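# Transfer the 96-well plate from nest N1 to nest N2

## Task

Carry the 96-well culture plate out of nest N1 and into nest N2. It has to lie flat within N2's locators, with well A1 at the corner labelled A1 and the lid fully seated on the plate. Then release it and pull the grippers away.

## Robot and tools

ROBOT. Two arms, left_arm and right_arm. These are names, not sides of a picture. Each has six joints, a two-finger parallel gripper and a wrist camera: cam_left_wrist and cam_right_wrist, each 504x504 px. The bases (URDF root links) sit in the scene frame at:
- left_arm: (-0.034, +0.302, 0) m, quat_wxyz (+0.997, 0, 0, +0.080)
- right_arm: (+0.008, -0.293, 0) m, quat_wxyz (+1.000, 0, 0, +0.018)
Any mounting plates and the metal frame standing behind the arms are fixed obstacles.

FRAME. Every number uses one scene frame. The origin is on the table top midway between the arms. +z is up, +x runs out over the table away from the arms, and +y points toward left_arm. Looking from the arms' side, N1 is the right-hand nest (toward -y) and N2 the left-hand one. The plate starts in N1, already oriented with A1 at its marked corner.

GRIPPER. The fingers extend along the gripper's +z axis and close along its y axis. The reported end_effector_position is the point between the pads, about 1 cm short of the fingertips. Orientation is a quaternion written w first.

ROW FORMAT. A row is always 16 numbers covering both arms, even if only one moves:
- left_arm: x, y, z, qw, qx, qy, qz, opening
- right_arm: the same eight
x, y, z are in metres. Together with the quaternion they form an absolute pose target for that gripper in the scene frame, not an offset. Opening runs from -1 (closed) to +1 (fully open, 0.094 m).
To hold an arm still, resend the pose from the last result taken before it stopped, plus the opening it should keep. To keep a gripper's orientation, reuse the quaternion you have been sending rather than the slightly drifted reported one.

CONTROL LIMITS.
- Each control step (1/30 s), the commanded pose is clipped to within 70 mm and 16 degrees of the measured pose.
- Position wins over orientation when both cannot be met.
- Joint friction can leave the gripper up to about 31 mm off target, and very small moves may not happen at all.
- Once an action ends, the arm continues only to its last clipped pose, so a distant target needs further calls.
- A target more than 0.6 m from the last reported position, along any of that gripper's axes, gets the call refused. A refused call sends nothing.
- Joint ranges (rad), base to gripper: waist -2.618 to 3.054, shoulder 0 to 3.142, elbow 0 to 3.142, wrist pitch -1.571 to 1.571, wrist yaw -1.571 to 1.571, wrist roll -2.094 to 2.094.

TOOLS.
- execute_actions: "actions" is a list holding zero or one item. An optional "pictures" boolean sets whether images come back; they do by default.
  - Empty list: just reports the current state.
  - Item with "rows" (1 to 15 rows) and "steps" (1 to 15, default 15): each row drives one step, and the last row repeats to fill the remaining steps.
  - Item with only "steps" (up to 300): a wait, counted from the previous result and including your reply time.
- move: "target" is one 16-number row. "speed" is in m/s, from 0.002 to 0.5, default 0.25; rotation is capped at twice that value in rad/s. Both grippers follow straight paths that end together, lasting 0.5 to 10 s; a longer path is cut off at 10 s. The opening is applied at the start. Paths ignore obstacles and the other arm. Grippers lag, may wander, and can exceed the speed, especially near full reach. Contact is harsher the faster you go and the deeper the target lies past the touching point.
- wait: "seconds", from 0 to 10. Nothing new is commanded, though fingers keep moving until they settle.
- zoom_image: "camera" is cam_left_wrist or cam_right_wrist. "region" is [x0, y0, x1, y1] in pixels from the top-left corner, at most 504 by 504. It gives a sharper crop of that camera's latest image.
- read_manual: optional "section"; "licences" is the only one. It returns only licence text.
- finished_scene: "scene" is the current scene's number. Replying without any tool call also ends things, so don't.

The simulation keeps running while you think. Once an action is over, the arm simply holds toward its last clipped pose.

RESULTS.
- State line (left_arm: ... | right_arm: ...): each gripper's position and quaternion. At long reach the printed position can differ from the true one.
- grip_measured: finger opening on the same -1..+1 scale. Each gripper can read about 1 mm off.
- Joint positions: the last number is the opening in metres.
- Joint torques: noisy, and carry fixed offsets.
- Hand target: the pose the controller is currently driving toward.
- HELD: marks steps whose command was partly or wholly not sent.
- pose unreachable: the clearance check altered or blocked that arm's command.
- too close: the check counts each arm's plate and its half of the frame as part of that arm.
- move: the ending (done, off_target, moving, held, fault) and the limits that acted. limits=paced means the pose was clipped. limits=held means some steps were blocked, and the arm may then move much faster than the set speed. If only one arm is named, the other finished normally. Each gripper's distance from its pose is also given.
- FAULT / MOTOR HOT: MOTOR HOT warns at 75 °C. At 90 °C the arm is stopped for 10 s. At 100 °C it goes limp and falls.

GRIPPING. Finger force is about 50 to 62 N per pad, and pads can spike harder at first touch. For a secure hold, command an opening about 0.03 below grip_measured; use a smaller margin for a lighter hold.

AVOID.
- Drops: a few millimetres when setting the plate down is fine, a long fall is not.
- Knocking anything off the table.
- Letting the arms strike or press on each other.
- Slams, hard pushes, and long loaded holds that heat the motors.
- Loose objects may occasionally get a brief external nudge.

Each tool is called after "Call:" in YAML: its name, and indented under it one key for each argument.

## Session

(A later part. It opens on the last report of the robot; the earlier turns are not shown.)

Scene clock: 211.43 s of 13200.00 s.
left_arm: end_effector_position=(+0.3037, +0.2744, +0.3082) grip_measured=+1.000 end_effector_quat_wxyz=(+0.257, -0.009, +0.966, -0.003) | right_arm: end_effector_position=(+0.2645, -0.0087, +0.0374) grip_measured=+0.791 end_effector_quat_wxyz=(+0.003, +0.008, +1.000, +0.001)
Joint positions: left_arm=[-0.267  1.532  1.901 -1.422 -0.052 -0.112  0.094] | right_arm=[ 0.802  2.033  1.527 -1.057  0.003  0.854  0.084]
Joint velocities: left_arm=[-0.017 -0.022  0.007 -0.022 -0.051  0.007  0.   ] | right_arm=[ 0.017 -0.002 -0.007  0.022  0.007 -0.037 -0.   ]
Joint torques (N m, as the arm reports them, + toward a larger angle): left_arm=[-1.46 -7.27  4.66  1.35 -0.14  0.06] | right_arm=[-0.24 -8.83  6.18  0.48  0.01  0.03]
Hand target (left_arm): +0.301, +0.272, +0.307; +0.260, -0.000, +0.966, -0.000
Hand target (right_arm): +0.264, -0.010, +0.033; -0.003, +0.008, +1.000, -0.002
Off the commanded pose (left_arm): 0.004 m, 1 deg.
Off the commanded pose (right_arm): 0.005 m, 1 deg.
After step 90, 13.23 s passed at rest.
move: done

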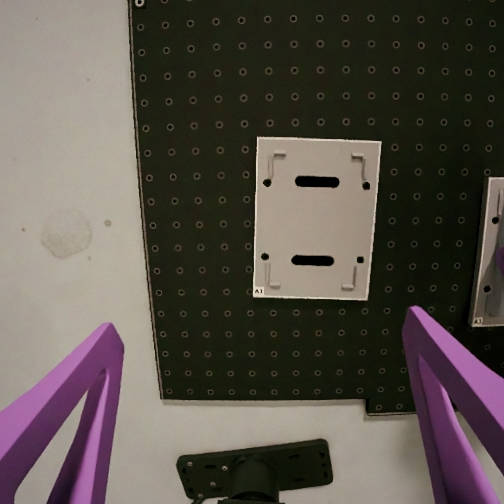

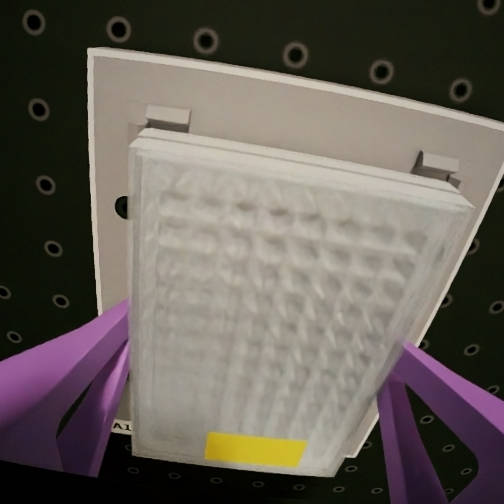

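Call:
move:
  target: [0.3008, 0.2715, 0.3066, 0.26, 0, 0.965, 0, 1, 0.2631, -0.0102, 0.0272, -0.008, 0.008, 1, -0.007, 0.765]
  speed: 0.01

Scene clock: 218.27 s of 13200.00 s.
left_arm: end_effector_position=(+0.3037, +0.2744, +0.3082) grip_measured=+1.000 end_effector_quat_wxyz=(+0.257, -0.009, +0.966, -0.003) | right_arm: end_effector_position=(+0.2641, -0.0092, +0.0348) grip_measured=+0.791 end_effector_quat_wxyz=(+0.001, +0.008, +1.000, -0.001)
Joint positions: left_arm=[-0.267  1.532  1.901 -1.422 -0.052 -0.112  0.094] | right_arm=[ 0.802  2.041  1.527 -1.058  0.003  0.854  0.084]
Joint velocities: left_arm=[-0.017 -0.007  0.002  0.022  0.007  0.022  0.   ] | right_arm=[-0.007 -0.002 -0.007  0.007 -0.095 -0.022 -0.   ]
Joint torques (N m, as the arm reports them, + toward a larger angle): left_arm=[-1.47 -7.29  4.66  1.35 -0.14  0.06] | right_arm=[-0.51 -8.24  6.06  0.41 -0.03  0.08]
Hand target (left_arm): +0.301, +0.272, +0.307; +0.260, -0.000, +0.966, -0.000
Hand target (right_arm): +0.263, -0.010, +0.027; -0.008, +0.008, +1.000, -0.007
Off the commanded pose (left_arm): 0.004 m, 1 deg.
Off the commanded pose (right_arm): 0.008 m, 1 deg.
After step 90, 2.17 s passed at rest.
move: done

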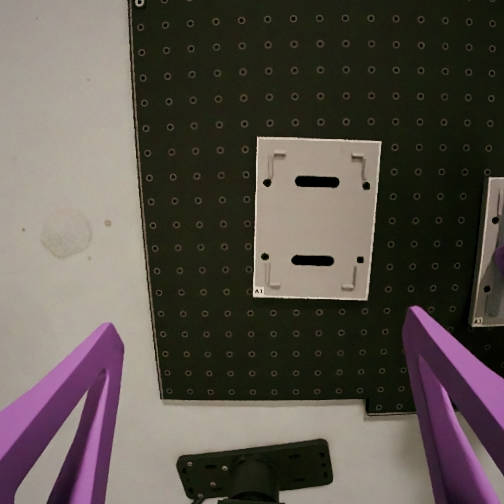

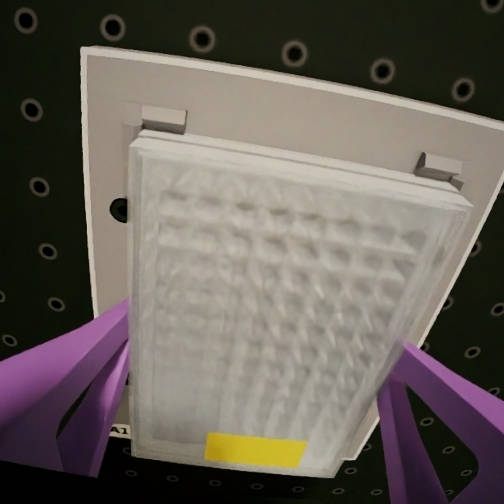

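Call:
execute_actions:
  actions:
    - {"rows": [[0.3008, 0.2715, 0.3066, 0.26, 0, 0.965, 0, 1, 0.2641, -0.0092, 0.0351, 0.001, 0.008, 1, -0.001, 0.765],[0.3008, 0.2715, 0.3066, 0.26, 0, 0.965, 0, 1, 0.2641, -0.0092, 0.0351, 0.001, 0.008, 1, -0.001, 0.765],[0.3008, 0.2715, 0.3066, 0.26, 0, 0.965, 0, 1, 0.2641, -0.0092, 0.0351, 0.001, 0.008, 1, -0.001, 0.765],[0.3008, 0.2715, 0.3066, 0.26, 0, 0.965, 0, 1, 0.2641, -0.0092, 0.0351, 0.001, 0.008, 1, -0.001, 0.79],[0.3008, 0.2715, 0.3066, 0.26, 0, 0.965, 0, 1, 0.2641, -0.0092, 0.0351, 0.001, 0.008, 1, -0.001, 0.82],[0.3008, 0.2715, 0.3066, 0.26, 0, 0.965, 0, 1, 0.2641, -0.0092, 0.0351, 0.001, 0.008, 1, -0.001, 0.86],[0.3008, 0.2715, 0.3066, 0.26, 0, 0.965, 0, 1, 0.2641, -0.0092, 0.0351, 0.001, 0.008, 1, -0.001, 0.92],[0.3008, 0.2715, 0.3066, 0.26, 0, 0.965, 0, 1, 0.2641, -0.0092, 0.0351, 0.001, 0.008, 1, -0.001, 1]], "steps": 12}
  pictures: false

Call:
move:
  target: [0.3008, 0.2715, 0.3066, 0.26, 0, 0.965, 0, 1, 0.2641, -0.0092, 0.085, 0, 0.008, 1, 0, 1]
  speed: 0.05

Call:
move:
  target: [0.262, -0.009, 0.075, 0, 0.008, 1, 0, 1, 0.25, -0.23, 0.13, 0.483, -0.483, 0.629, 0.371, 1]
  speed: 0.15

Scene clock: 237.00 s of 13200.00 s.
left_arm: end_effector_position=(+0.3037, +0.2744, +0.3082) grip_measured=+1.000 end_effector_quat_wxyz=(+0.257, -0.009, +0.966, -0.003) | right_arm: end_effector_position=(+0.2641, -0.0092, +0.0348) grip_measured=+1.000 end_effector_quat_wxyz=(+0.001, +0.008, +1.000, -0.001)
Joint positions: left_arm=[-0.267  1.532  1.901 -1.422 -0.052 -0.112  0.094] | right_arm=[ 0.802  2.041  1.527 -1.058  0.003  0.854  0.094]
Joint velocities: left_arm=[-0.017  0.002  0.007  0.037 -0.007 -0.022  0.   ] | right_arm=[ 0.007  0.007 -0.012 -0.037 -0.037 -0.066  0.   ]
Joint torques (N m, as the arm reports them, + toward a larger angle): left_arm=[-1.46 -7.28  4.65  1.35 -0.14  0.06] | right_arm=[-0.12 -9.77  6.12  0.4   0.02  0.08]
Hand target (left_arm): +0.301, +0.272, +0.307; +0.260, -0.000, +0.966, -0.000
Hand target (right_arm): +0.264, -0.009, +0.035; +0.001, +0.008, +1.000, -0.001
Off the commanded pose (left_arm): 0.004 m, 1 deg.
Off the commanded pose (right_arm): 0.000 m, 0 deg.
Steps of this call (steps 1 to 90: nothing new was sent; then 15.33 s passed at rest; steps 91 to 102: all 12 steps of this action). Readings (end_effector_position):
91: left_arm (+0.3037, +0.2744, +0.3082) | right_arm (+0.2641, -0.0092, +0.0348)
92: left_arm (+0.3037, +0.2744, +0.3082) | right_arm (+0.2641, -0.0092, +0.0348)
94: left_arm (+0.3037, +0.2744, +0.3082) | right_arm (+0.2641, -0.0092, +0.0348)
98: left_arm (+0.3037, +0.2744, +0.3082) | right_arm (+0.2641, -0.0092, +0.0348)
102: the state above

Scene clock: 238.70 s of 13200.00 s.
left_arm: end_effector_position=(+0.3037, +0.2744, +0.3082) grip_measured=+1.000 end_effector_quat_wxyz=(+0.257, -0.009, +0.966, -0.003) | right_arm: end_effector_position=(+0.2634, -0.0099, +0.0744) grip_measured=+1.000 end_effector_quat_wxyz=(-0.005, +0.008, +1.000, -0.008)
Joint positions: left_arm=[-0.267  1.532  1.901 -1.422 -0.052 -0.112  0.094] | right_arm=[ 0.802  2.023  1.661 -1.228  0.003  0.854  0.094]
Joint velocities: left_arm=[-0.012 -0.002  0.002  0.022 -0.051 -0.007  0.   ] | right_arm=[ 0.012 -0.017  0.002 -0.037 -0.051  0.007  0.   ]
Joint torques (N m, as the arm reports them, + toward a larger angle): left_arm=[-1.46 -7.28  4.66  1.35 -0.14  0.06] | right_arm=[ -0.2  -11.08   7.46   0.24   0.02   0.11]
Hand target (left_arm): +0.301, +0.272, +0.307; +0.260, -0.000, +0.966, -0.000
Hand target (right_arm): +0.264, -0.009, +0.085; +0.000, +0.008, +1.000, +0.000
Off the commanded pose (left_arm): 0.004 m, 1 deg.
Off the commanded pose (right_arm): 0.011 m, 1 deg.
move: off_target (right_arm)

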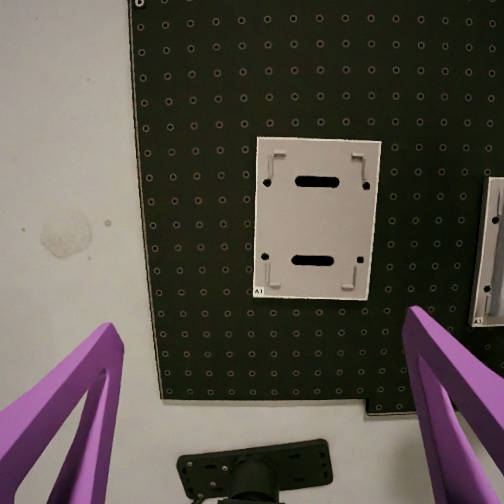

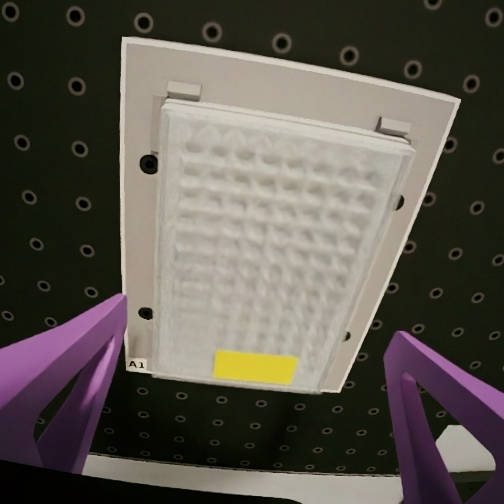

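Scene clock: 245.43 s of 13200.00 s.
left_arm: end_effector_position=(+0.2582, -0.0047, +0.0733) grip_measured=+1.000 end_effector_quat_wxyz=(-0.004, +0.008, +1.000, -0.006) | right_arm: end_effector_position=(+0.2434, -0.2246, +0.1308) grip_measured=+1.000 end_effector_quat_wxyz=(+0.487, -0.474, +0.639, +0.359)
Joint positions: left_arm=[-0.964  2.177  1.891 -1.282  0.015 -0.789  0.094] | right_arm=[-0.485  1.611  0.803 -1.264 -1.261 -2.096  0.094]
Joint velocities: left_arm=[-0.012 -0.007  0.002  0.022  0.037 -0.051  0.   ] | right_arm=[-0.002  0.022 -0.002  0.051  0.022 -0.007  0.   ]
Joint torques (N m, as the arm reports them, + toward a larger angle): left_arm=[ -1.07 -10.84   8.55   0.37   0.05  -0.07] | right_arm=[-0.64 -3.11  6.12 -0.67 -0.34  0.02]
Hand target (left_arm): +0.258, -0.012, +0.073; -0.005, +0.009, +1.000, -0.013
Hand target (right_arm): +0.246, -0.227, +0.131; +0.485, -0.474, +0.640, +0.360
Off the commanded pose (left_arm): 0.006 m, 1 deg.
Off the commanded pose (right_arm): 0.009 m, 2 deg.
joint sent to its limit (right arm) — the command would take joint 6 (wrist roll) past its lower limit, so that joint was sent only as far as its limit.
move: done

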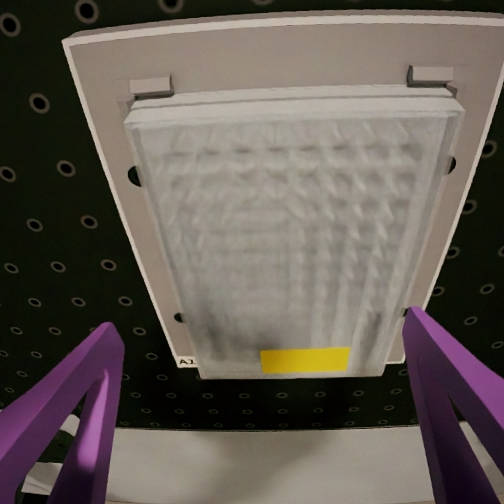

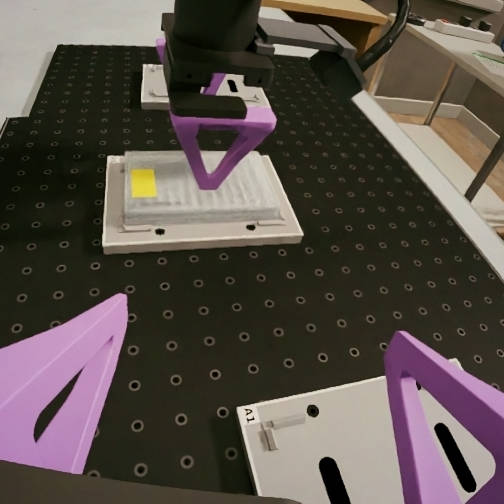

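Call:
move:
  target: [0.2552, -0.0173, 0.049, 0, 0.008, 1, 0, 1, 0.2434, -0.2246, 0.1308, 0.487, -0.474, 0.639, 0.359, 1]
  speed: 0.03

Scene clock: 256.17 s of 13200.00 s.
left_arm: end_effector_position=(+0.2595, -0.0179, +0.0622) grip_measured=+1.000 end_effector_quat_wxyz=(+0.005, +0.007, +1.000, -0.012) | right_arm: end_effector_position=(+0.2430, -0.2244, +0.1311) grip_measured=+1.000 end_effector_quat_wxyz=(+0.487, -0.475, +0.639, +0.360)
Joint positions: left_arm=[-0.985  2.204  1.891 -1.234  0.009 -0.812  0.094] | right_arm=[-0.485  1.611  0.803 -1.268 -1.261 -2.101  0.094]
Joint velocities: left_arm=[-0.007 -0.007 -0.002 -0.007 -0.007 -0.095  0.   ] | right_arm=[ 0.012  0.007 -0.017 -0.022 -0.007 -0.051  0.   ]
Joint torques (N m, as the arm reports them, + toward a larger angle): left_arm=[ -1.22 -10.97   5.23   0.52  -0.15  -0.08] | right_arm=[-0.08 -4.49  4.4  -0.45 -0.39  0.19]
Hand target (left_arm): +0.255, -0.017, +0.049; -0.000, +0.008, +1.000, -0.000
Hand target (right_arm): +0.243, -0.225, +0.131; +0.487, -0.474, +0.639, +0.359
Off the commanded pose (left_arm): 0.014 m, 1 deg.
Off the commanded pose (right_arm): 0.001 m, 0 deg.
After step 90, 6.53 s passed at rest.
move: off_target (left_arm)

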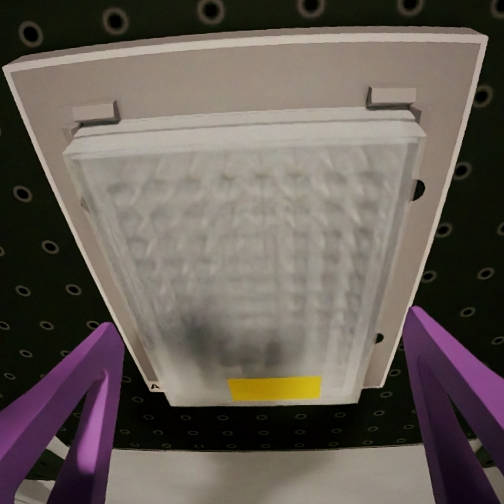

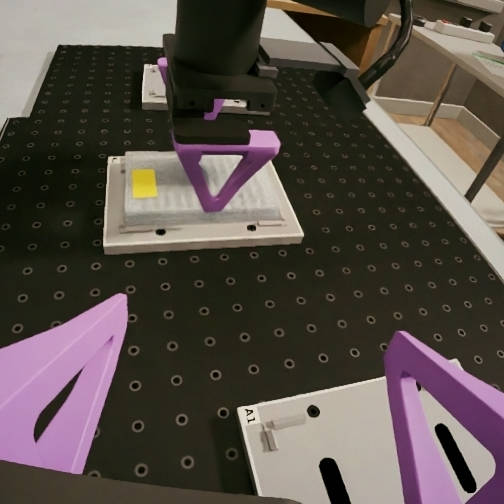

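Call:
move:
  target: [0.2560, -0.0165, 0.041, 0, 0.008, 1, 0, 1, 0.2434, -0.2246, 0.1308, 0.487, -0.474, 0.639, 0.359, 1]
  speed: 0.02

Scene clock: 267.27 s of 13200.00 s.
left_arm: end_effector_position=(+0.2595, -0.0176, +0.0553) grip_measured=+1.000 end_effector_quat_wxyz=(+0.006, +0.006, +1.000, -0.012) | right_arm: end_effector_position=(+0.2430, -0.2244, +0.1311) grip_measured=+1.000 end_effector_quat_wxyz=(+0.487, -0.475, +0.639, +0.360)
Joint positions: left_arm=[-0.985  2.204  1.864 -1.205  0.008 -0.813  0.094] | right_arm=[-0.485  1.611  0.803 -1.268 -1.261 -2.101  0.094]
Joint velocities: left_arm=[-0.032 -0.007 -0.022  0.007  0.007 -0.022  0.   ] | right_arm=[-0.017 -0.032 -0.002  0.007 -0.066 -0.007  0.   ]
Joint torques (N m, as the arm reports them, + toward a larger angle): left_arm=[ -0.9  -10.64   5.38   0.51  -0.14  -0.03] | right_arm=[-0.18 -4.49  4.62 -0.46 -0.43  0.2 ]
Hand target (left_arm): +0.256, -0.016, +0.041; -0.000, +0.008, +1.000, +0.000
Hand target (right_arm): +0.243, -0.225, +0.131; +0.487, -0.474, +0.639, +0.359
Off the commanded pose (left_arm): 0.015 m, 2 deg.
Off the commanded pose (right_arm): 0.001 m, 0 deg.
After step 90, 6.80 s passed at rest.
move: off_target (left_arm)

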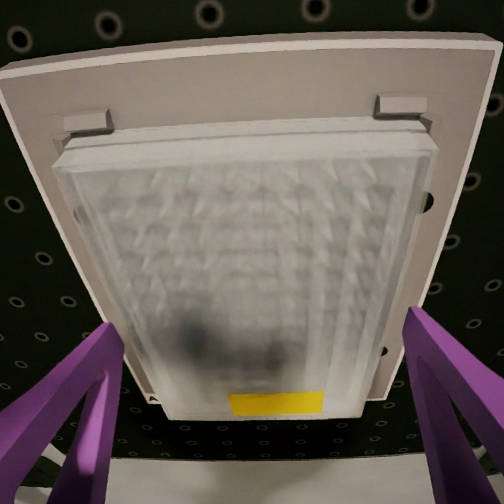

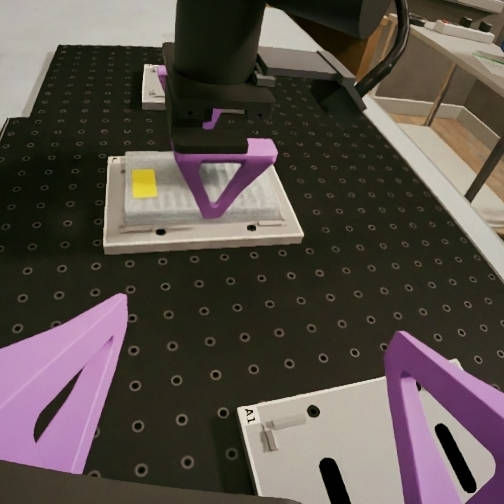

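Call:
move:
  target: [0.2577, -0.0156, 0.0375, -0.0087, 0.006, 1, 0.0038, 1, 0.2434, -0.2246, 0.1308, 0.487, -0.474, 0.639, 0.359, 1]
  speed: 0.012

Scene clock: 278.30 s of 13200.00 s.
left_arm: end_effector_position=(+0.2586, -0.0167, +0.0441) grip_measured=+1.000 end_effector_quat_wxyz=(-0.003, +0.006, +1.000, -0.003) | right_arm: end_effector_position=(+0.2430, -0.2244, +0.1311) grip_measured=+1.000 end_effector_quat_wxyz=(+0.487, -0.475, +0.639, +0.360)
Joint positions: left_arm=[-0.985  2.231  1.864 -1.203  0.008 -0.813  0.094] | right_arm=[-0.485  1.611  0.803 -1.268 -1.261 -2.101  0.094]
Joint velocities: left_arm=[-0.007  0.002  0.017 -0.051 -0.007 -0.051  0.   ] | right_arm=[ 0.007  0.002 -0.012 -0.007 -0.051  0.022  0.   ]
Joint torques (N m, as the arm reports them, + toward a larger angle): left_arm=[ -0.28 -11.01   7.01   0.33  -0.06   0.  ] | right_arm=[-0.14 -4.6   4.57 -0.45 -0.36  0.19]
Hand target (left_arm): +0.258, -0.016, +0.037; -0.009, +0.006, +1.000, +0.004
Hand target (right_arm): +0.243, -0.225, +0.131; +0.487, -0.474, +0.639, +0.359
Off the commanded pose (left_arm): 0.007 m, 1 deg.
Off the commanded pose (right_arm): 0.001 m, 0 deg.
After step 90, 5.93 s passed at rest.
move: done

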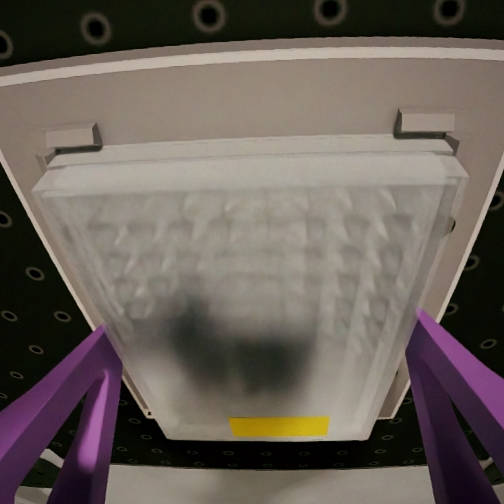

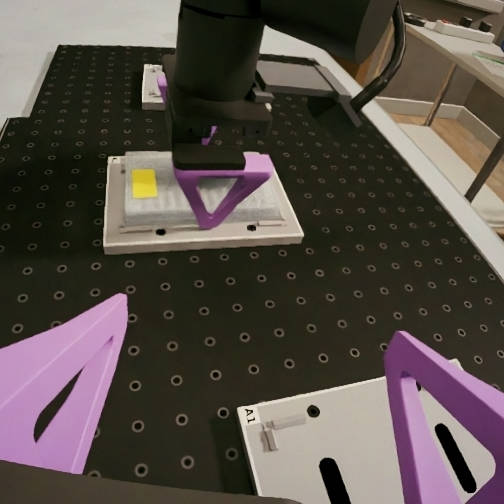

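Call:
move:
  target: [0.2574, -0.0154, 0.0333, -0.0118, 0.006, 1, 0.0066, 1, 0.2434, -0.2246, 0.1308, 0.487, -0.474, 0.639, 0.359, 1]
  speed: 0.01

Call:
zoom_image:
  camera: "cam_right_wrist"
  region: [95, 140, 315, 260]

Scene clock: 289.93 s of 13200.00 s.
left_arm: end_effector_position=(+0.2586, -0.0167, +0.0441) grip_measured=+1.000 end_effector_quat_wxyz=(-0.003, +0.006, +1.000, -0.003) | right_arm: end_effector_position=(+0.2430, -0.2244, +0.1311) grip_measured=+1.000 end_effector_quat_wxyz=(+0.487, -0.475, +0.639, +0.360)
Joint positions: left_arm=[-0.985  2.231  1.864 -1.203  0.008 -0.813  0.094] | right_arm=[-0.485  1.611  0.803 -1.268 -1.261 -2.101  0.094]
Joint velocities: left_arm=[-0.007  0.012 -0.007 -0.022  0.022  0.051  0.   ] | right_arm=[-0.007  0.027 -0.012 -0.037 -0.007 -0.007  0.   ]
Joint torques (N m, as the arm reports them, + toward a larger angle): left_arm=[ -0.29 -10.36   6.95   0.34  -0.06   0.  ] | right_arm=[-0.26 -4.54  4.39 -0.48 -0.43  0.18]
Hand target (left_arm): +0.257, -0.015, +0.033; -0.012, +0.006, +1.000, +0.006
Hand target (right_arm): +0.243, -0.225, +0.131; +0.487, -0.474, +0.639, +0.359
Off the commanded pose (left_arm): 0.011 m, 2 deg.
Off the commanded pose (right_arm): 0.001 m, 0 deg.
After step 90, 7.10 s passed at rest.
move: off_target (left_arm)

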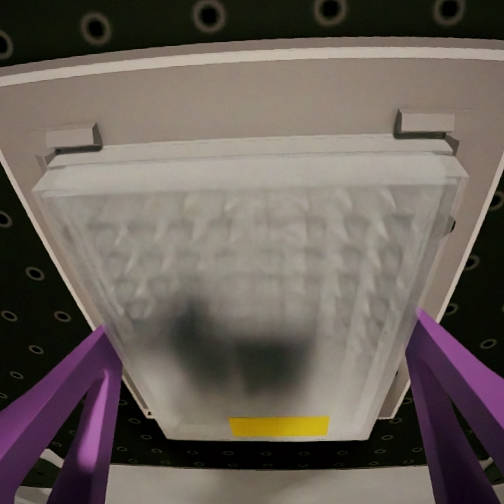

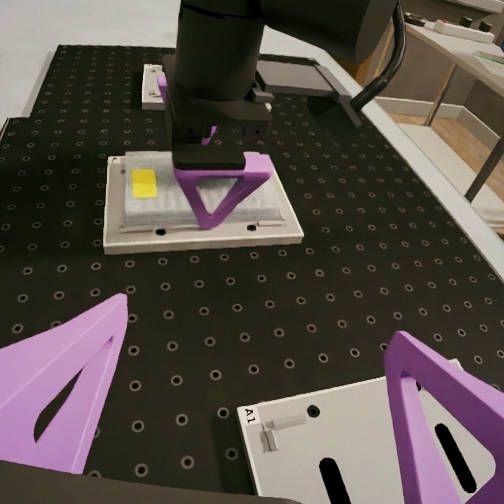

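Region (95, 140, 315, 260) of cam_right_wrist's 504x504 image, scaled by 2.291, with more detail than that image has; it fills the top 275 rows of this view, and the rest is white.

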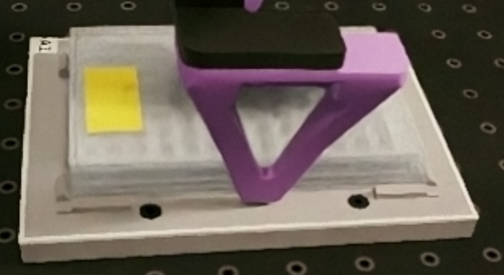

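Call:
move:
  target: [0.2572, -0.0151, 0.0311, -0.0136, 0.006, 1, 0.0086, 1, 0.2434, -0.2246, 0.1308, 0.487, -0.474, 0.639, 0.359, 1]
  speed: 0.01

Scene clock: 296.03 s of 13200.00 s.
left_arm: end_effector_position=(+0.2584, -0.0164, +0.0419) grip_measured=+1.000 end_effector_quat_wxyz=(-0.005, +0.006, +1.000, -0.001) | right_arm: end_effector_position=(+0.2430, -0.2244, +0.1311) grip_measured=+1.000 end_effector_quat_wxyz=(+0.487, -0.475, +0.639, +0.360)
Joint positions: left_arm=[-0.985  2.237  1.864 -1.203  0.008 -0.813  0.094] | right_arm=[-0.485  1.611  0.803 -1.268 -1.261 -2.101  0.094]
Joint velocities: left_arm=[-0.017 -0.007 -0.002 -0.007 -0.022  0.007  0.   ] | right_arm=[-0.007  0.012  0.002 -0.022 -0.051 -0.022  0.   ]
Joint torques (N m, as the arm reports them, + toward a larger angle): left_arm=[ -0.29 -10.33   6.98   0.33  -0.06   0.  ] | right_arm=[-0.06 -4.51  4.6  -0.48 -0.39  0.17]
Hand target (left_arm): +0.257, -0.015, +0.031; -0.014, +0.006, +1.000, +0.008
Hand target (right_arm): +0.243, -0.225, +0.131; +0.487, -0.474, +0.639, +0.359
Off the commanded pose (left_arm): 0.011 m, 2 deg.
Off the commanded pose (right_arm): 0.001 m, 0 deg.
After step 90, 1.30 s passed at rest.
move: off_target (left_arm)

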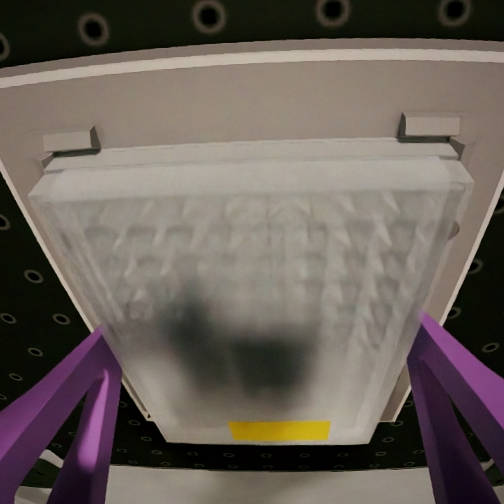

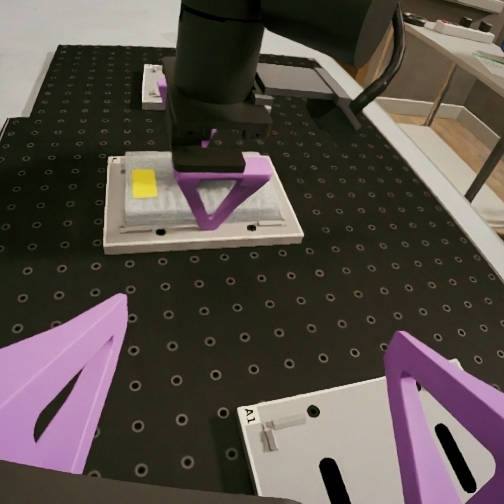

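Contact at z≈0.042. Relax and grip.

Call:
execute_actions:
  actions:
    - {"rows": [[0.2584, -0.0164, 0.0423, -0.005, 0.006, 1, -0.001, 1, 0.2434, -0.2246, 0.1308, 0.487, -0.474, 0.639, 0.359, 1],[0.2584, -0.0164, 0.0423, -0.005, 0.006, 1, -0.001, 1, 0.2434, -0.2246, 0.1308, 0.487, -0.474, 0.639, 0.359, 1],[0.2584, -0.0164, 0.0423, -0.005, 0.006, 1, -0.001, 0.96, 0.2434, -0.2246, 0.1308, 0.487, -0.474, 0.639, 0.359, 1],[0.2584, -0.0164, 0.0423, -0.005, 0.006, 1, -0.001, 0.93, 0.2434, -0.2246, 0.1308, 0.487, -0.474, 0.639, 0.359, 1],[0.2584, -0.0164, 0.0423, -0.005, 0.006, 1, -0.001, 0.90, 0.2434, -0.2246, 0.1308, 0.487, -0.474, 0.639, 0.359, 1],[0.2584, -0.0164, 0.0423, -0.005, 0.006, 1, -0.001, 0.88, 0.2434, -0.2246, 0.1308, 0.487, -0.474, 0.639, 0.359, 1],[0.2584, -0.0164, 0.0423, -0.005, 0.006, 1, -0.001, 0.86, 0.2434, -0.2246, 0.1308, 0.487, -0.474, 0.639, 0.359, 1],[0.2584, -0.0164, 0.0423, -0.005, 0.006, 1, -0.001, 0.85, 0.2434, -0.2246, 0.1308, 0.487, -0.474, 0.639, 0.359, 1],[0.2584, -0.0164, 0.0423, -0.005, 0.006, 1, -0.001, 0.84, 0.2434, -0.2246, 0.1308, 0.487, -0.474, 0.639, 0.359, 1],[0.2584, -0.0164, 0.0423, -0.005, 0.006, 1, -0.001, 0.83, 0.2434, -0.2246, 0.1308, 0.487, -0.474, 0.639, 0.359, 1],[0.2584, -0.0164, 0.0423, -0.005, 0.006, 1, -0.001, 0.82, 0.2434, -0.2246, 0.1308, 0.487, -0.474, 0.639, 0.359, 1],[0.2584, -0.0164, 0.0423, -0.005, 0.006, 1, -0.001, 0.81, 0.2434, -0.2246, 0.1308, 0.487, -0.474, 0.639, 0.359, 1],[0.2584, -0.0164, 0.0423, -0.005, 0.006, 1, -0.001, 0.80, 0.2434, -0.2246, 0.1308, 0.487, -0.474, 0.639, 0.359, 1],[0.2584, -0.0164, 0.0423, -0.005, 0.006, 1, -0.001, 0.79, 0.2434, -0.2246, 0.1308, 0.487, -0.474, 0.639, 0.359, 1],[0.2584, -0.0164, 0.0423, -0.005, 0.006, 1, -0.001, 0.775, 0.2434, -0.2246, 0.1308, 0.487, -0.474, 0.639, 0.359, 1]], "steps": 15}
  pictures: false

Call:
wait:
  seconds: 0.4

Scene clock: 315.90 s of 13200.00 s.
left_arm: end_effector_position=(+0.2584, -0.0166, +0.0419) grip_measured=+0.795 end_effector_quat_wxyz=(-0.005, +0.006, +1.000, -0.002) | right_arm: end_effector_position=(+0.2430, -0.2244, +0.1311) grip_measured=+1.000 end_effector_quat_wxyz=(+0.487, -0.475, +0.639, +0.360)
Joint positions: left_arm=[-0.985  2.237  1.864 -1.202  0.009 -0.813  0.084] | right_arm=[-0.485  1.611  0.803 -1.268 -1.261 -2.101  0.094]
Joint velocities: left_arm=[-0.002  0.002  0.007  0.007  0.037 -0.037 -0.007] | right_arm=[-0.012  0.017 -0.002 -0.007 -0.022 -0.081  0.   ]
Joint torques (N m, as the arm reports them, + toward a larger angle): left_arm=[ -0.28 -12.41   7.11   0.32  -0.05   0.  ] | right_arm=[-0.02 -4.42  4.41 -0.51 -0.41  0.2 ]
Hand target (left_arm): +0.258, -0.016, +0.042; -0.005, +0.006, +1.000, -0.001
Hand target (right_arm): +0.243, -0.225, +0.131; +0.487, -0.474, +0.639, +0.359
Off the commanded pose (left_arm): 0.000 m, 0 deg.
Off the commanded pose (right_arm): 0.001 m, 0 deg.
Steps of this call (steps 1 to 90: nothing new was sent; then 16.37 s passed at rest; steps 91 to 105: all 15 steps of this action). Readings (end_effector_position):
91: left_arm (+0.2584, -0.0164, +0.0419) | right_arm (+0.2430, -0.2244, +0.1311)
92: left_arm (+0.2584, -0.0164, +0.0419) | right_arm (+0.2430, -0.2244, +0.1311)
94: left_arm (+0.2584, -0.0165, +0.0419) | right_arm (+0.2430, -0.2244, +0.1311)
98: left_arm (+0.2584, -0.0166, +0.0419) | right_arm (+0.2430, -0.2244, +0.1311)
105: the state above

Scene clock: 316.30 s of 13200.00 s.
left_arm: end_effector_position=(+0.2584, -0.0166, +0.0419) grip_measured=+0.793 end_effector_quat_wxyz=(-0.005, +0.006, +1.000, -0.002) | right_arm: end_effector_position=(+0.2430, -0.2244, +0.1311) grip_measured=+1.000 end_effector_quat_wxyz=(+0.487, -0.475, +0.639, +0.360)
Joint positions: left_arm=[-0.985  2.237  1.864 -1.202  0.009 -0.813  0.084] | right_arm=[-0.485  1.611  0.803 -1.268 -1.261 -2.101  0.094]
Joint velocities: left_arm=[ 0.002 -0.012  0.012  0.007  0.051 -0.037  0.   ] | right_arm=[-0.017 -0.027  0.002 -0.037 -0.066  0.007  0.   ]
Joint torques (N m, as the arm reports them, + toward a larger angle): left_arm=[ -0.28 -12.35   7.08   0.31  -0.07   0.  ] | right_arm=[-0.19 -4.65  4.56 -0.49 -0.42  0.15]
Hand target (left_arm): +0.258, -0.016, +0.042; -0.005, +0.006, +1.000, -0.001
Hand target (right_arm): +0.243, -0.225, +0.131; +0.487, -0.474, +0.639, +0.359
Off the commanded pose (left_arm): 0.000 m, 0 deg.
Off the commanded pose (right_arm): 0.001 m, 0 deg.
Steps of this call (steps 1 to 12: nothing new was sent). Readings (end_effector_position):
1: left_arm (+0.2584, -0.0166, +0.0419) | right_arm (+0.2430, -0.2244, +0.1311)
2: left_arm (+0.2584, -0.0166, +0.0419) | right_arm (+0.2430, -0.2244, +0.1311)
4: left_arm (+0.2584, -0.0166, +0.0419) | right_arm (+0.2430, -0.2244, +0.1311)
8: left_arm (+0.2584, -0.0166, +0.0419) | right_arm (+0.2430, -0.2244, +0.1311)
12: the state above

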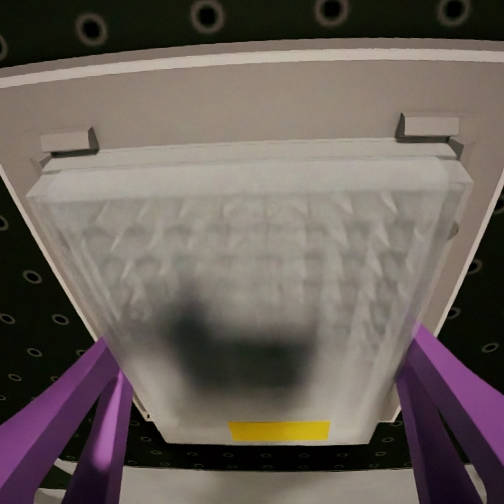

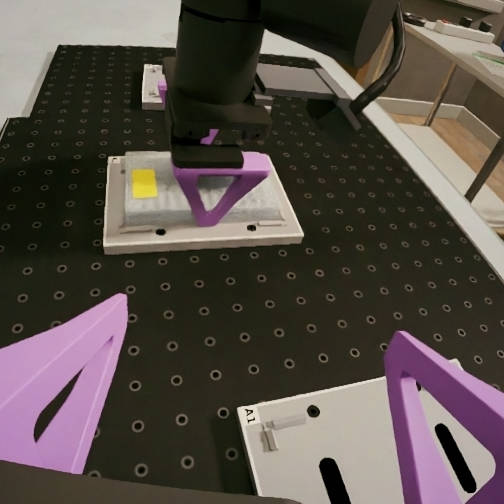

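Call:
move:
  target: [0.2590, -0.0160, 0.078, 0, 0.008, 1, 0, 0.765, 0.2434, -0.2246, 0.1308, 0.487, -0.474, 0.639, 0.359, 1]
  speed: 0.025

Call:
move:
  target: [0.304, 0.226, 0.068, 0, 0.02, 1, 0, 0.765, 0.28, 0.0, 0.13, 0.483, -0.483, 0.629, 0.371, 1]
  speed: 0.1

Scene clock: 334.50 s of 13200.00 s.
left_arm: end_effector_position=(+0.2572, -0.0151, +0.0645) grip_measured=+0.790 end_effector_quat_wxyz=(-0.010, +0.006, +1.000, +0.005) | right_arm: end_effector_position=(+0.2430, -0.2244, +0.1311) grip_measured=+1.000 end_effector_quat_wxyz=(+0.487, -0.475, +0.639, +0.360)
Joint positions: left_arm=[-0.985  2.237  1.954 -1.308  0.008 -0.813  0.084] | right_arm=[-0.485  1.611  0.803 -1.268 -1.261 -2.101  0.094]
Joint velocities: left_arm=[ 0.007 -0.007 -0.007  0.037 -0.066  0.037  0.   ] | right_arm=[-0.017 -0.007  0.002  0.022  0.007 -0.007  0.   ]
Joint torques (N m, as the arm reports them, + toward a larger angle): left_arm=[ -0.43 -13.79   8.6    0.16  -0.14   0.01] | right_arm=[-0.12 -4.54  4.51 -0.49 -0.42  0.14]
Hand target (left_arm): +0.259, -0.016, +0.078; +0.000, +0.008, +1.000, -0.000
Hand target (right_arm): +0.243, -0.225, +0.131; +0.487, -0.474, +0.639, +0.359
Off the commanded pose (left_arm): 0.014 m, 1 deg.
Off the commanded pose (right_arm): 0.001 m, 0 deg.
After step 90, 13.50 s passed at rest.
move: off_target (left_arm)

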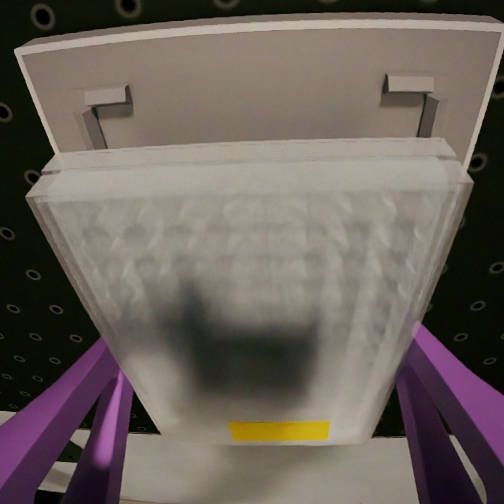

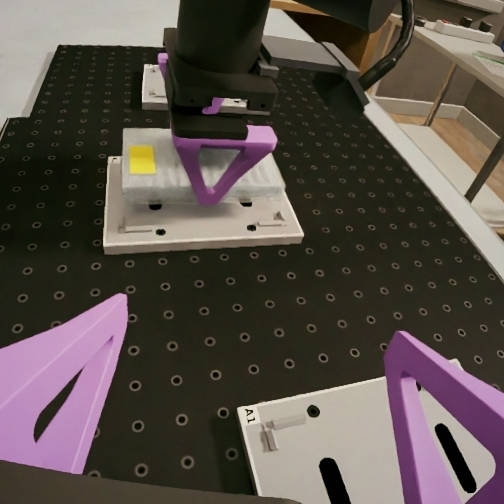

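Scene clock: 337.43 s of 13200.00 s.
left_arm: end_effector_position=(+0.3117, +0.2255, +0.0663) grip_measured=+0.790 end_effector_quat_wxyz=(-0.003, +0.018, +1.000, +0.007) | right_arm: end_effector_position=(+0.2809, -0.0064, +0.1265) grip_measured=+1.000 end_effector_quat_wxyz=(+0.481, -0.484, +0.633, +0.365)
Joint positions: left_arm=[-0.383  1.913  1.473 -1.139 -0.012 -0.188  0.084] | right_arm=[ 0.471  1.545  0.527  0.636 -0.757 -0.273  0.094]
Joint velocities: left_arm=[ 0.012 -0.007  0.007 -0.066  0.007  0.051 -0.   ] | right_arm=[ 0.002 -0.012 -0.017  0.022 -0.037  0.022  0.   ]
Joint torques (N m, as the arm reports them, + toward a larger angle): left_arm=[  0.19 -11.16   5.38   0.46  -0.08   0.06] | right_arm=[ 0.73 -3.61  7.47  2.19 -0.04  0.22]
Hand target (left_arm): +0.311, +0.229, +0.068; +0.004, +0.020, +1.000, +0.008
Hand target (right_arm): +0.285, -0.002, +0.128; +0.485, -0.482, +0.632, +0.365
Off the commanded pose (left_arm): 0.008 m, 1 deg.
Off the commanded pose (right_arm): 0.007 m, 1 deg.
move: done

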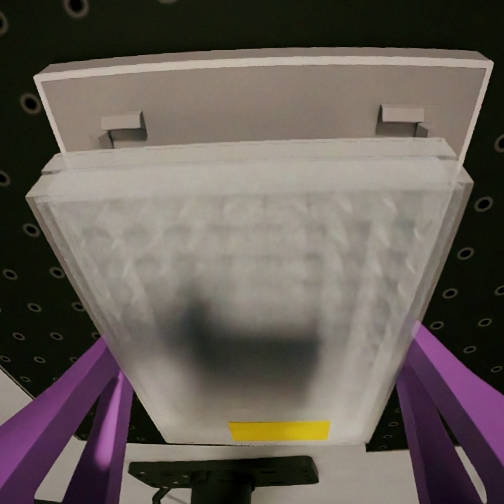

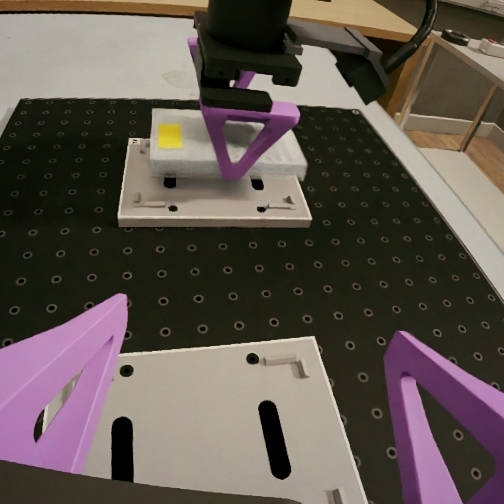

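Call:
move:
  target: [0.3035, 0.2208, 0.048, 0, 0.033, 1, 0, 0.765, 0.2809, -0.0064, 0.1265, 0.483, -0.483, 0.629, 0.371, 1]
  speed: 0.02

Scene clock: 348.80 s of 13200.00 s.
left_arm: end_effector_position=(+0.3057, +0.2263, +0.0476) grip_measured=+0.790 end_effector_quat_wxyz=(-0.006, +0.023, +1.000, +0.006) | right_arm: end_effector_position=(+0.2804, -0.0055, +0.1291) grip_measured=+1.000 end_effector_quat_wxyz=(+0.485, -0.486, +0.628, +0.367)
Joint positions: left_arm=[-0.383  1.913  1.396 -1.069 -0.009 -0.177  0.084] | right_arm=[ 0.471  1.545  0.527  0.649 -0.765 -0.272  0.094]
Joint velocities: left_arm=[ 0.002 -0.012  0.012 -0.007  0.037  0.037  0.001] | right_arm=[ 0.022 -0.017  0.012  0.037 -0.007 -0.007  0.   ]
Joint torques (N m, as the arm reports them, + toward a larger angle): left_arm=[ -1.32 -10.7    5.28   0.44   0.06   0.07] | right_arm=[-0.62 -4.26  5.65  2.19 -0.15  0.22]
Hand target (left_arm): +0.304, +0.221, +0.048; -0.000, +0.033, +0.999, -0.000
Hand target (right_arm): +0.281, -0.006, +0.127; +0.483, -0.483, +0.629, +0.371
Off the commanded pose (left_arm): 0.006 m, 1 deg.
Off the commanded pose (right_arm): 0.003 m, 1 deg.
After step 90, 7.10 s passed at rest.
move: done

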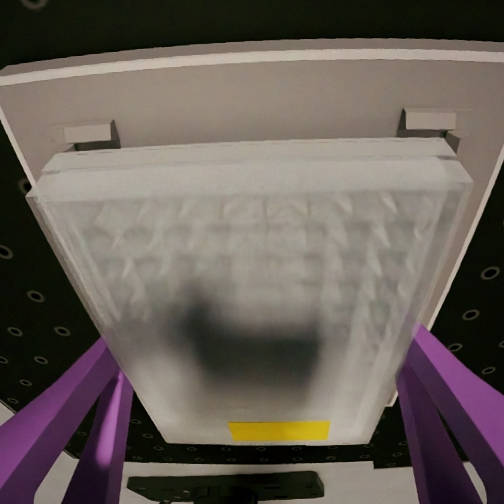

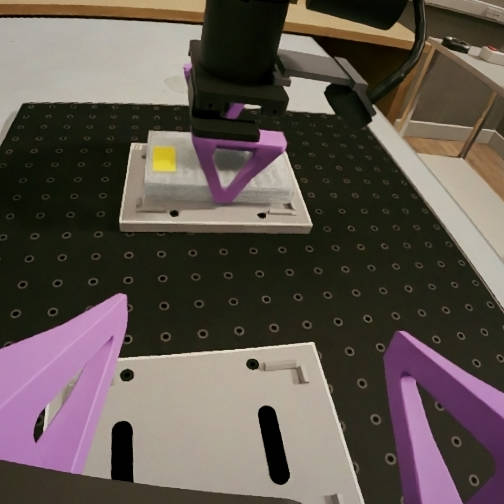

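Call:
move:
  target: [0.3045, 0.2210, 0.0476, -0.006, 0.031, 1, 0.006, 0.765, 0.2809, -0.0064, 0.1265, 0.483, -0.483, 0.629, 0.371, 1]
  speed: 0.01

Scene clock: 365.77 s of 13200.00 s.
left_arm: end_effector_position=(+0.3062, +0.2241, +0.0476) grip_measured=+0.790 end_effector_quat_wxyz=(-0.004, +0.026, +1.000, +0.005) | right_arm: end_effector_position=(+0.2803, -0.0054, +0.1294) grip_measured=+1.000 end_effector_quat_wxyz=(+0.485, -0.486, +0.627, +0.368)
Joint positions: left_arm=[-0.389  1.913  1.396 -1.065 -0.009 -0.176  0.084] | right_arm=[ 0.471  1.545  0.527  0.65  -0.767 -0.272  0.094]
Joint velocities: left_arm=[ 0.002 -0.002 -0.012 -0.022 -0.11   0.037 -0.   ] | right_arm=[ 0.002  0.007 -0.017 -0.051  0.022  0.007  0.   ]
Joint torques (N m, as the arm reports them, + toward a larger angle): left_arm=[-1.22 -9.56  6.71  0.31 -0.03 -0.01] | right_arm=[-0.55 -4.43  5.65  2.15 -0.25  0.22]
Hand target (left_arm): +0.304, +0.221, +0.048; -0.006, +0.031, +0.999, +0.006
Hand target (right_arm): +0.281, -0.006, +0.127; +0.483, -0.483, +0.629, +0.371
Off the commanded pose (left_arm): 0.004 m, 1 deg.
Off the commanded pose (right_arm): 0.003 m, 1 deg.
After step 90, 12.97 s passed at rest.
move: done

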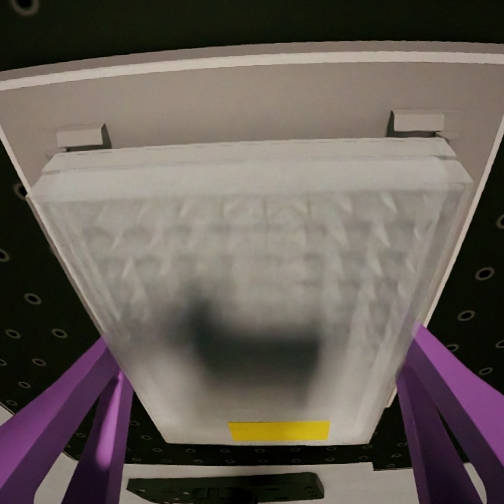

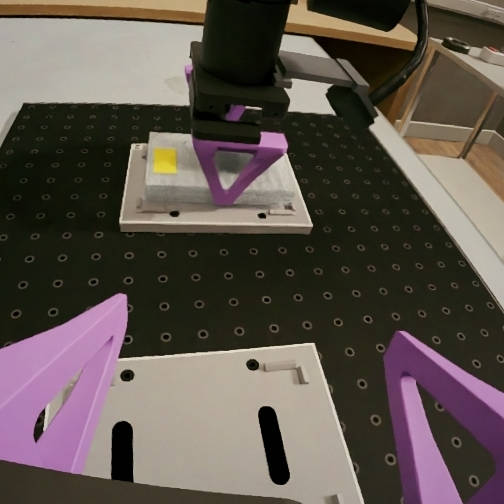

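Call:
move:
  target: [0.3025, 0.2230, 0.0435, 0, 0.028, 1, 0, 0.765, 0.2809, -0.0064, 0.1265, 0.483, -0.483, 0.629, 0.371, 1]
  speed: 0.01

Scene clock: 385.13 s of 13200.00 s.
left_arm: end_effector_position=(+0.3041, +0.2244, +0.0429) grip_measured=+0.790 end_effector_quat_wxyz=(-0.006, +0.026, +1.000, +0.005) | right_arm: end_effector_position=(+0.2803, -0.0054, +0.1294) grip_measured=+1.000 end_effector_quat_wxyz=(+0.485, -0.486, +0.627, +0.368)
Joint positions: left_arm=[-0.389  1.913  1.377 -1.049 -0.008 -0.176  0.084] | right_arm=[ 0.471  1.545  0.527  0.65  -0.767 -0.272  0.094]
Joint velocities: left_arm=[-0.027  0.007 -0.007 -0.051 -0.007 -0.081  0.   ] | right_arm=[-0.012  0.027  0.012 -0.022 -0.022 -0.022  0.   ]
Joint torques (N m, as the arm reports them, + toward a larger angle): left_arm=[ -0.4  -10.76   5.25   0.46   0.06   0.02] | right_arm=[-0.57 -4.32  5.57  2.16 -0.17  0.18]
Hand target (left_arm): +0.303, +0.223, +0.044; -0.000, +0.028, +1.000, +0.000
Hand target (right_arm): +0.281, -0.006, +0.127; +0.483, -0.483, +0.629, +0.371
Off the commanded pose (left_arm): 0.002 m, 1 deg.
Off the commanded pose (right_arm): 0.003 m, 1 deg.
After step 90, 15.47 s passed at rest.
move: done

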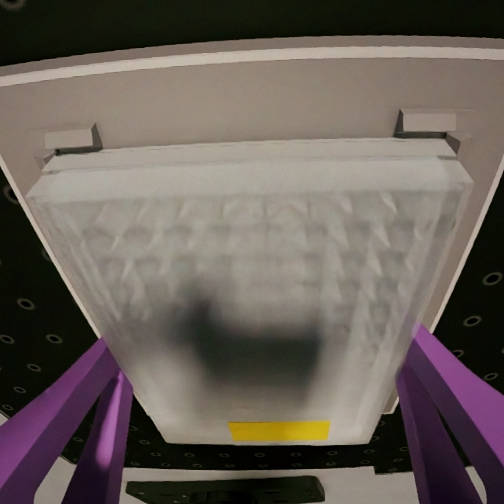

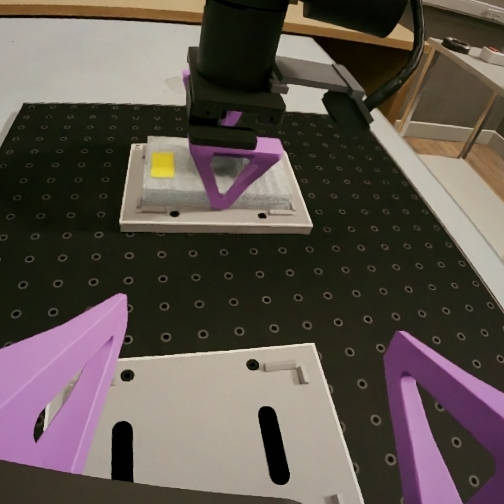

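Call:
move:
  target: [0.3030, 0.2229, 0.0390, 0, 0.028, 1, 0, 0.765, 0.2809, -0.0064, 0.1265, 0.483, -0.483, 0.629, 0.371, 1]
  speed: 0.008

Call:
zoom_image:
  camera: "cam_right_wrist"
  region: [110, 125, 320, 240]

Scene clock: 392.03 s of 13200.00 s.
left_arm: end_effector_position=(+0.3047, +0.2241, +0.0410) grip_measured=+0.790 end_effector_quat_wxyz=(-0.003, +0.026, +1.000, +0.004) | right_arm: end_effector_position=(+0.2803, -0.0054, +0.1294) grip_measured=+1.000 end_effector_quat_wxyz=(+0.485, -0.486, +0.627, +0.368)
Joint positions: left_arm=[-0.389  1.913  1.369 -1.036 -0.007 -0.176  0.084] | right_arm=[ 0.471  1.545  0.527  0.65  -0.767 -0.272  0.094]
Joint velocities: left_arm=[-0.007  0.007 -0.002  0.007  0.037  0.037 -0.001] | right_arm=[-0.012 -0.012 -0.007 -0.095  0.007  0.007  0.   ]
Joint torques (N m, as the arm reports them, + toward a larger angle): left_arm=[ -0.39 -10.23   5.15   0.51   0.04   0.01] | right_arm=[-0.58 -4.33  5.78  2.18 -0.21  0.21]
Hand target (left_arm): +0.303, +0.223, +0.039; -0.000, +0.028, +1.000, +0.000
Hand target (right_arm): +0.281, -0.006, +0.127; +0.483, -0.483, +0.629, +0.371
Off the commanded pose (left_arm): 0.003 m, 1 deg.
Off the commanded pose (right_arm): 0.003 m, 1 deg.
After step 90, 2.80 s passed at rest.
move: done

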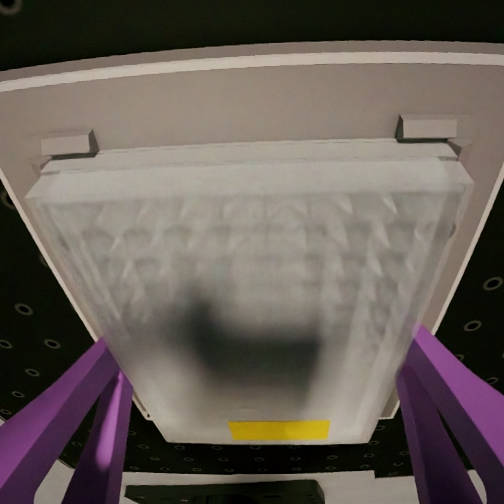

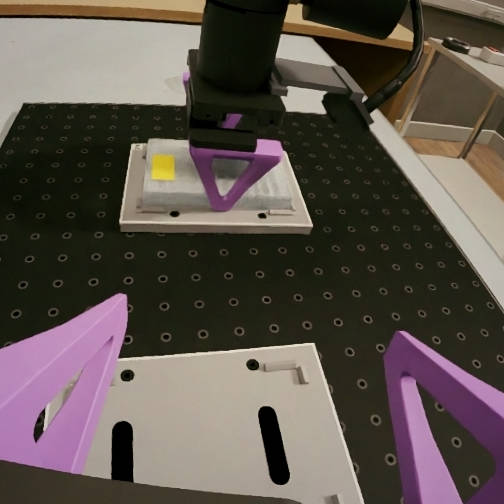

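Region (110, 125, 320, 240) of cam_right_wrist's 504x504 image, scaled by 2.400, with more detail than that image has; it fills the top 276 rows of this view, and the rest is white.

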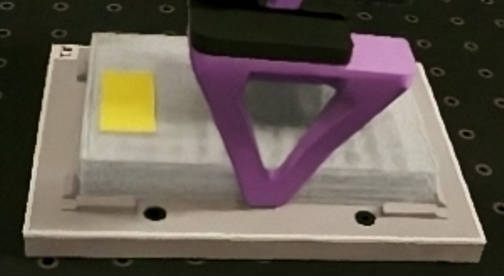

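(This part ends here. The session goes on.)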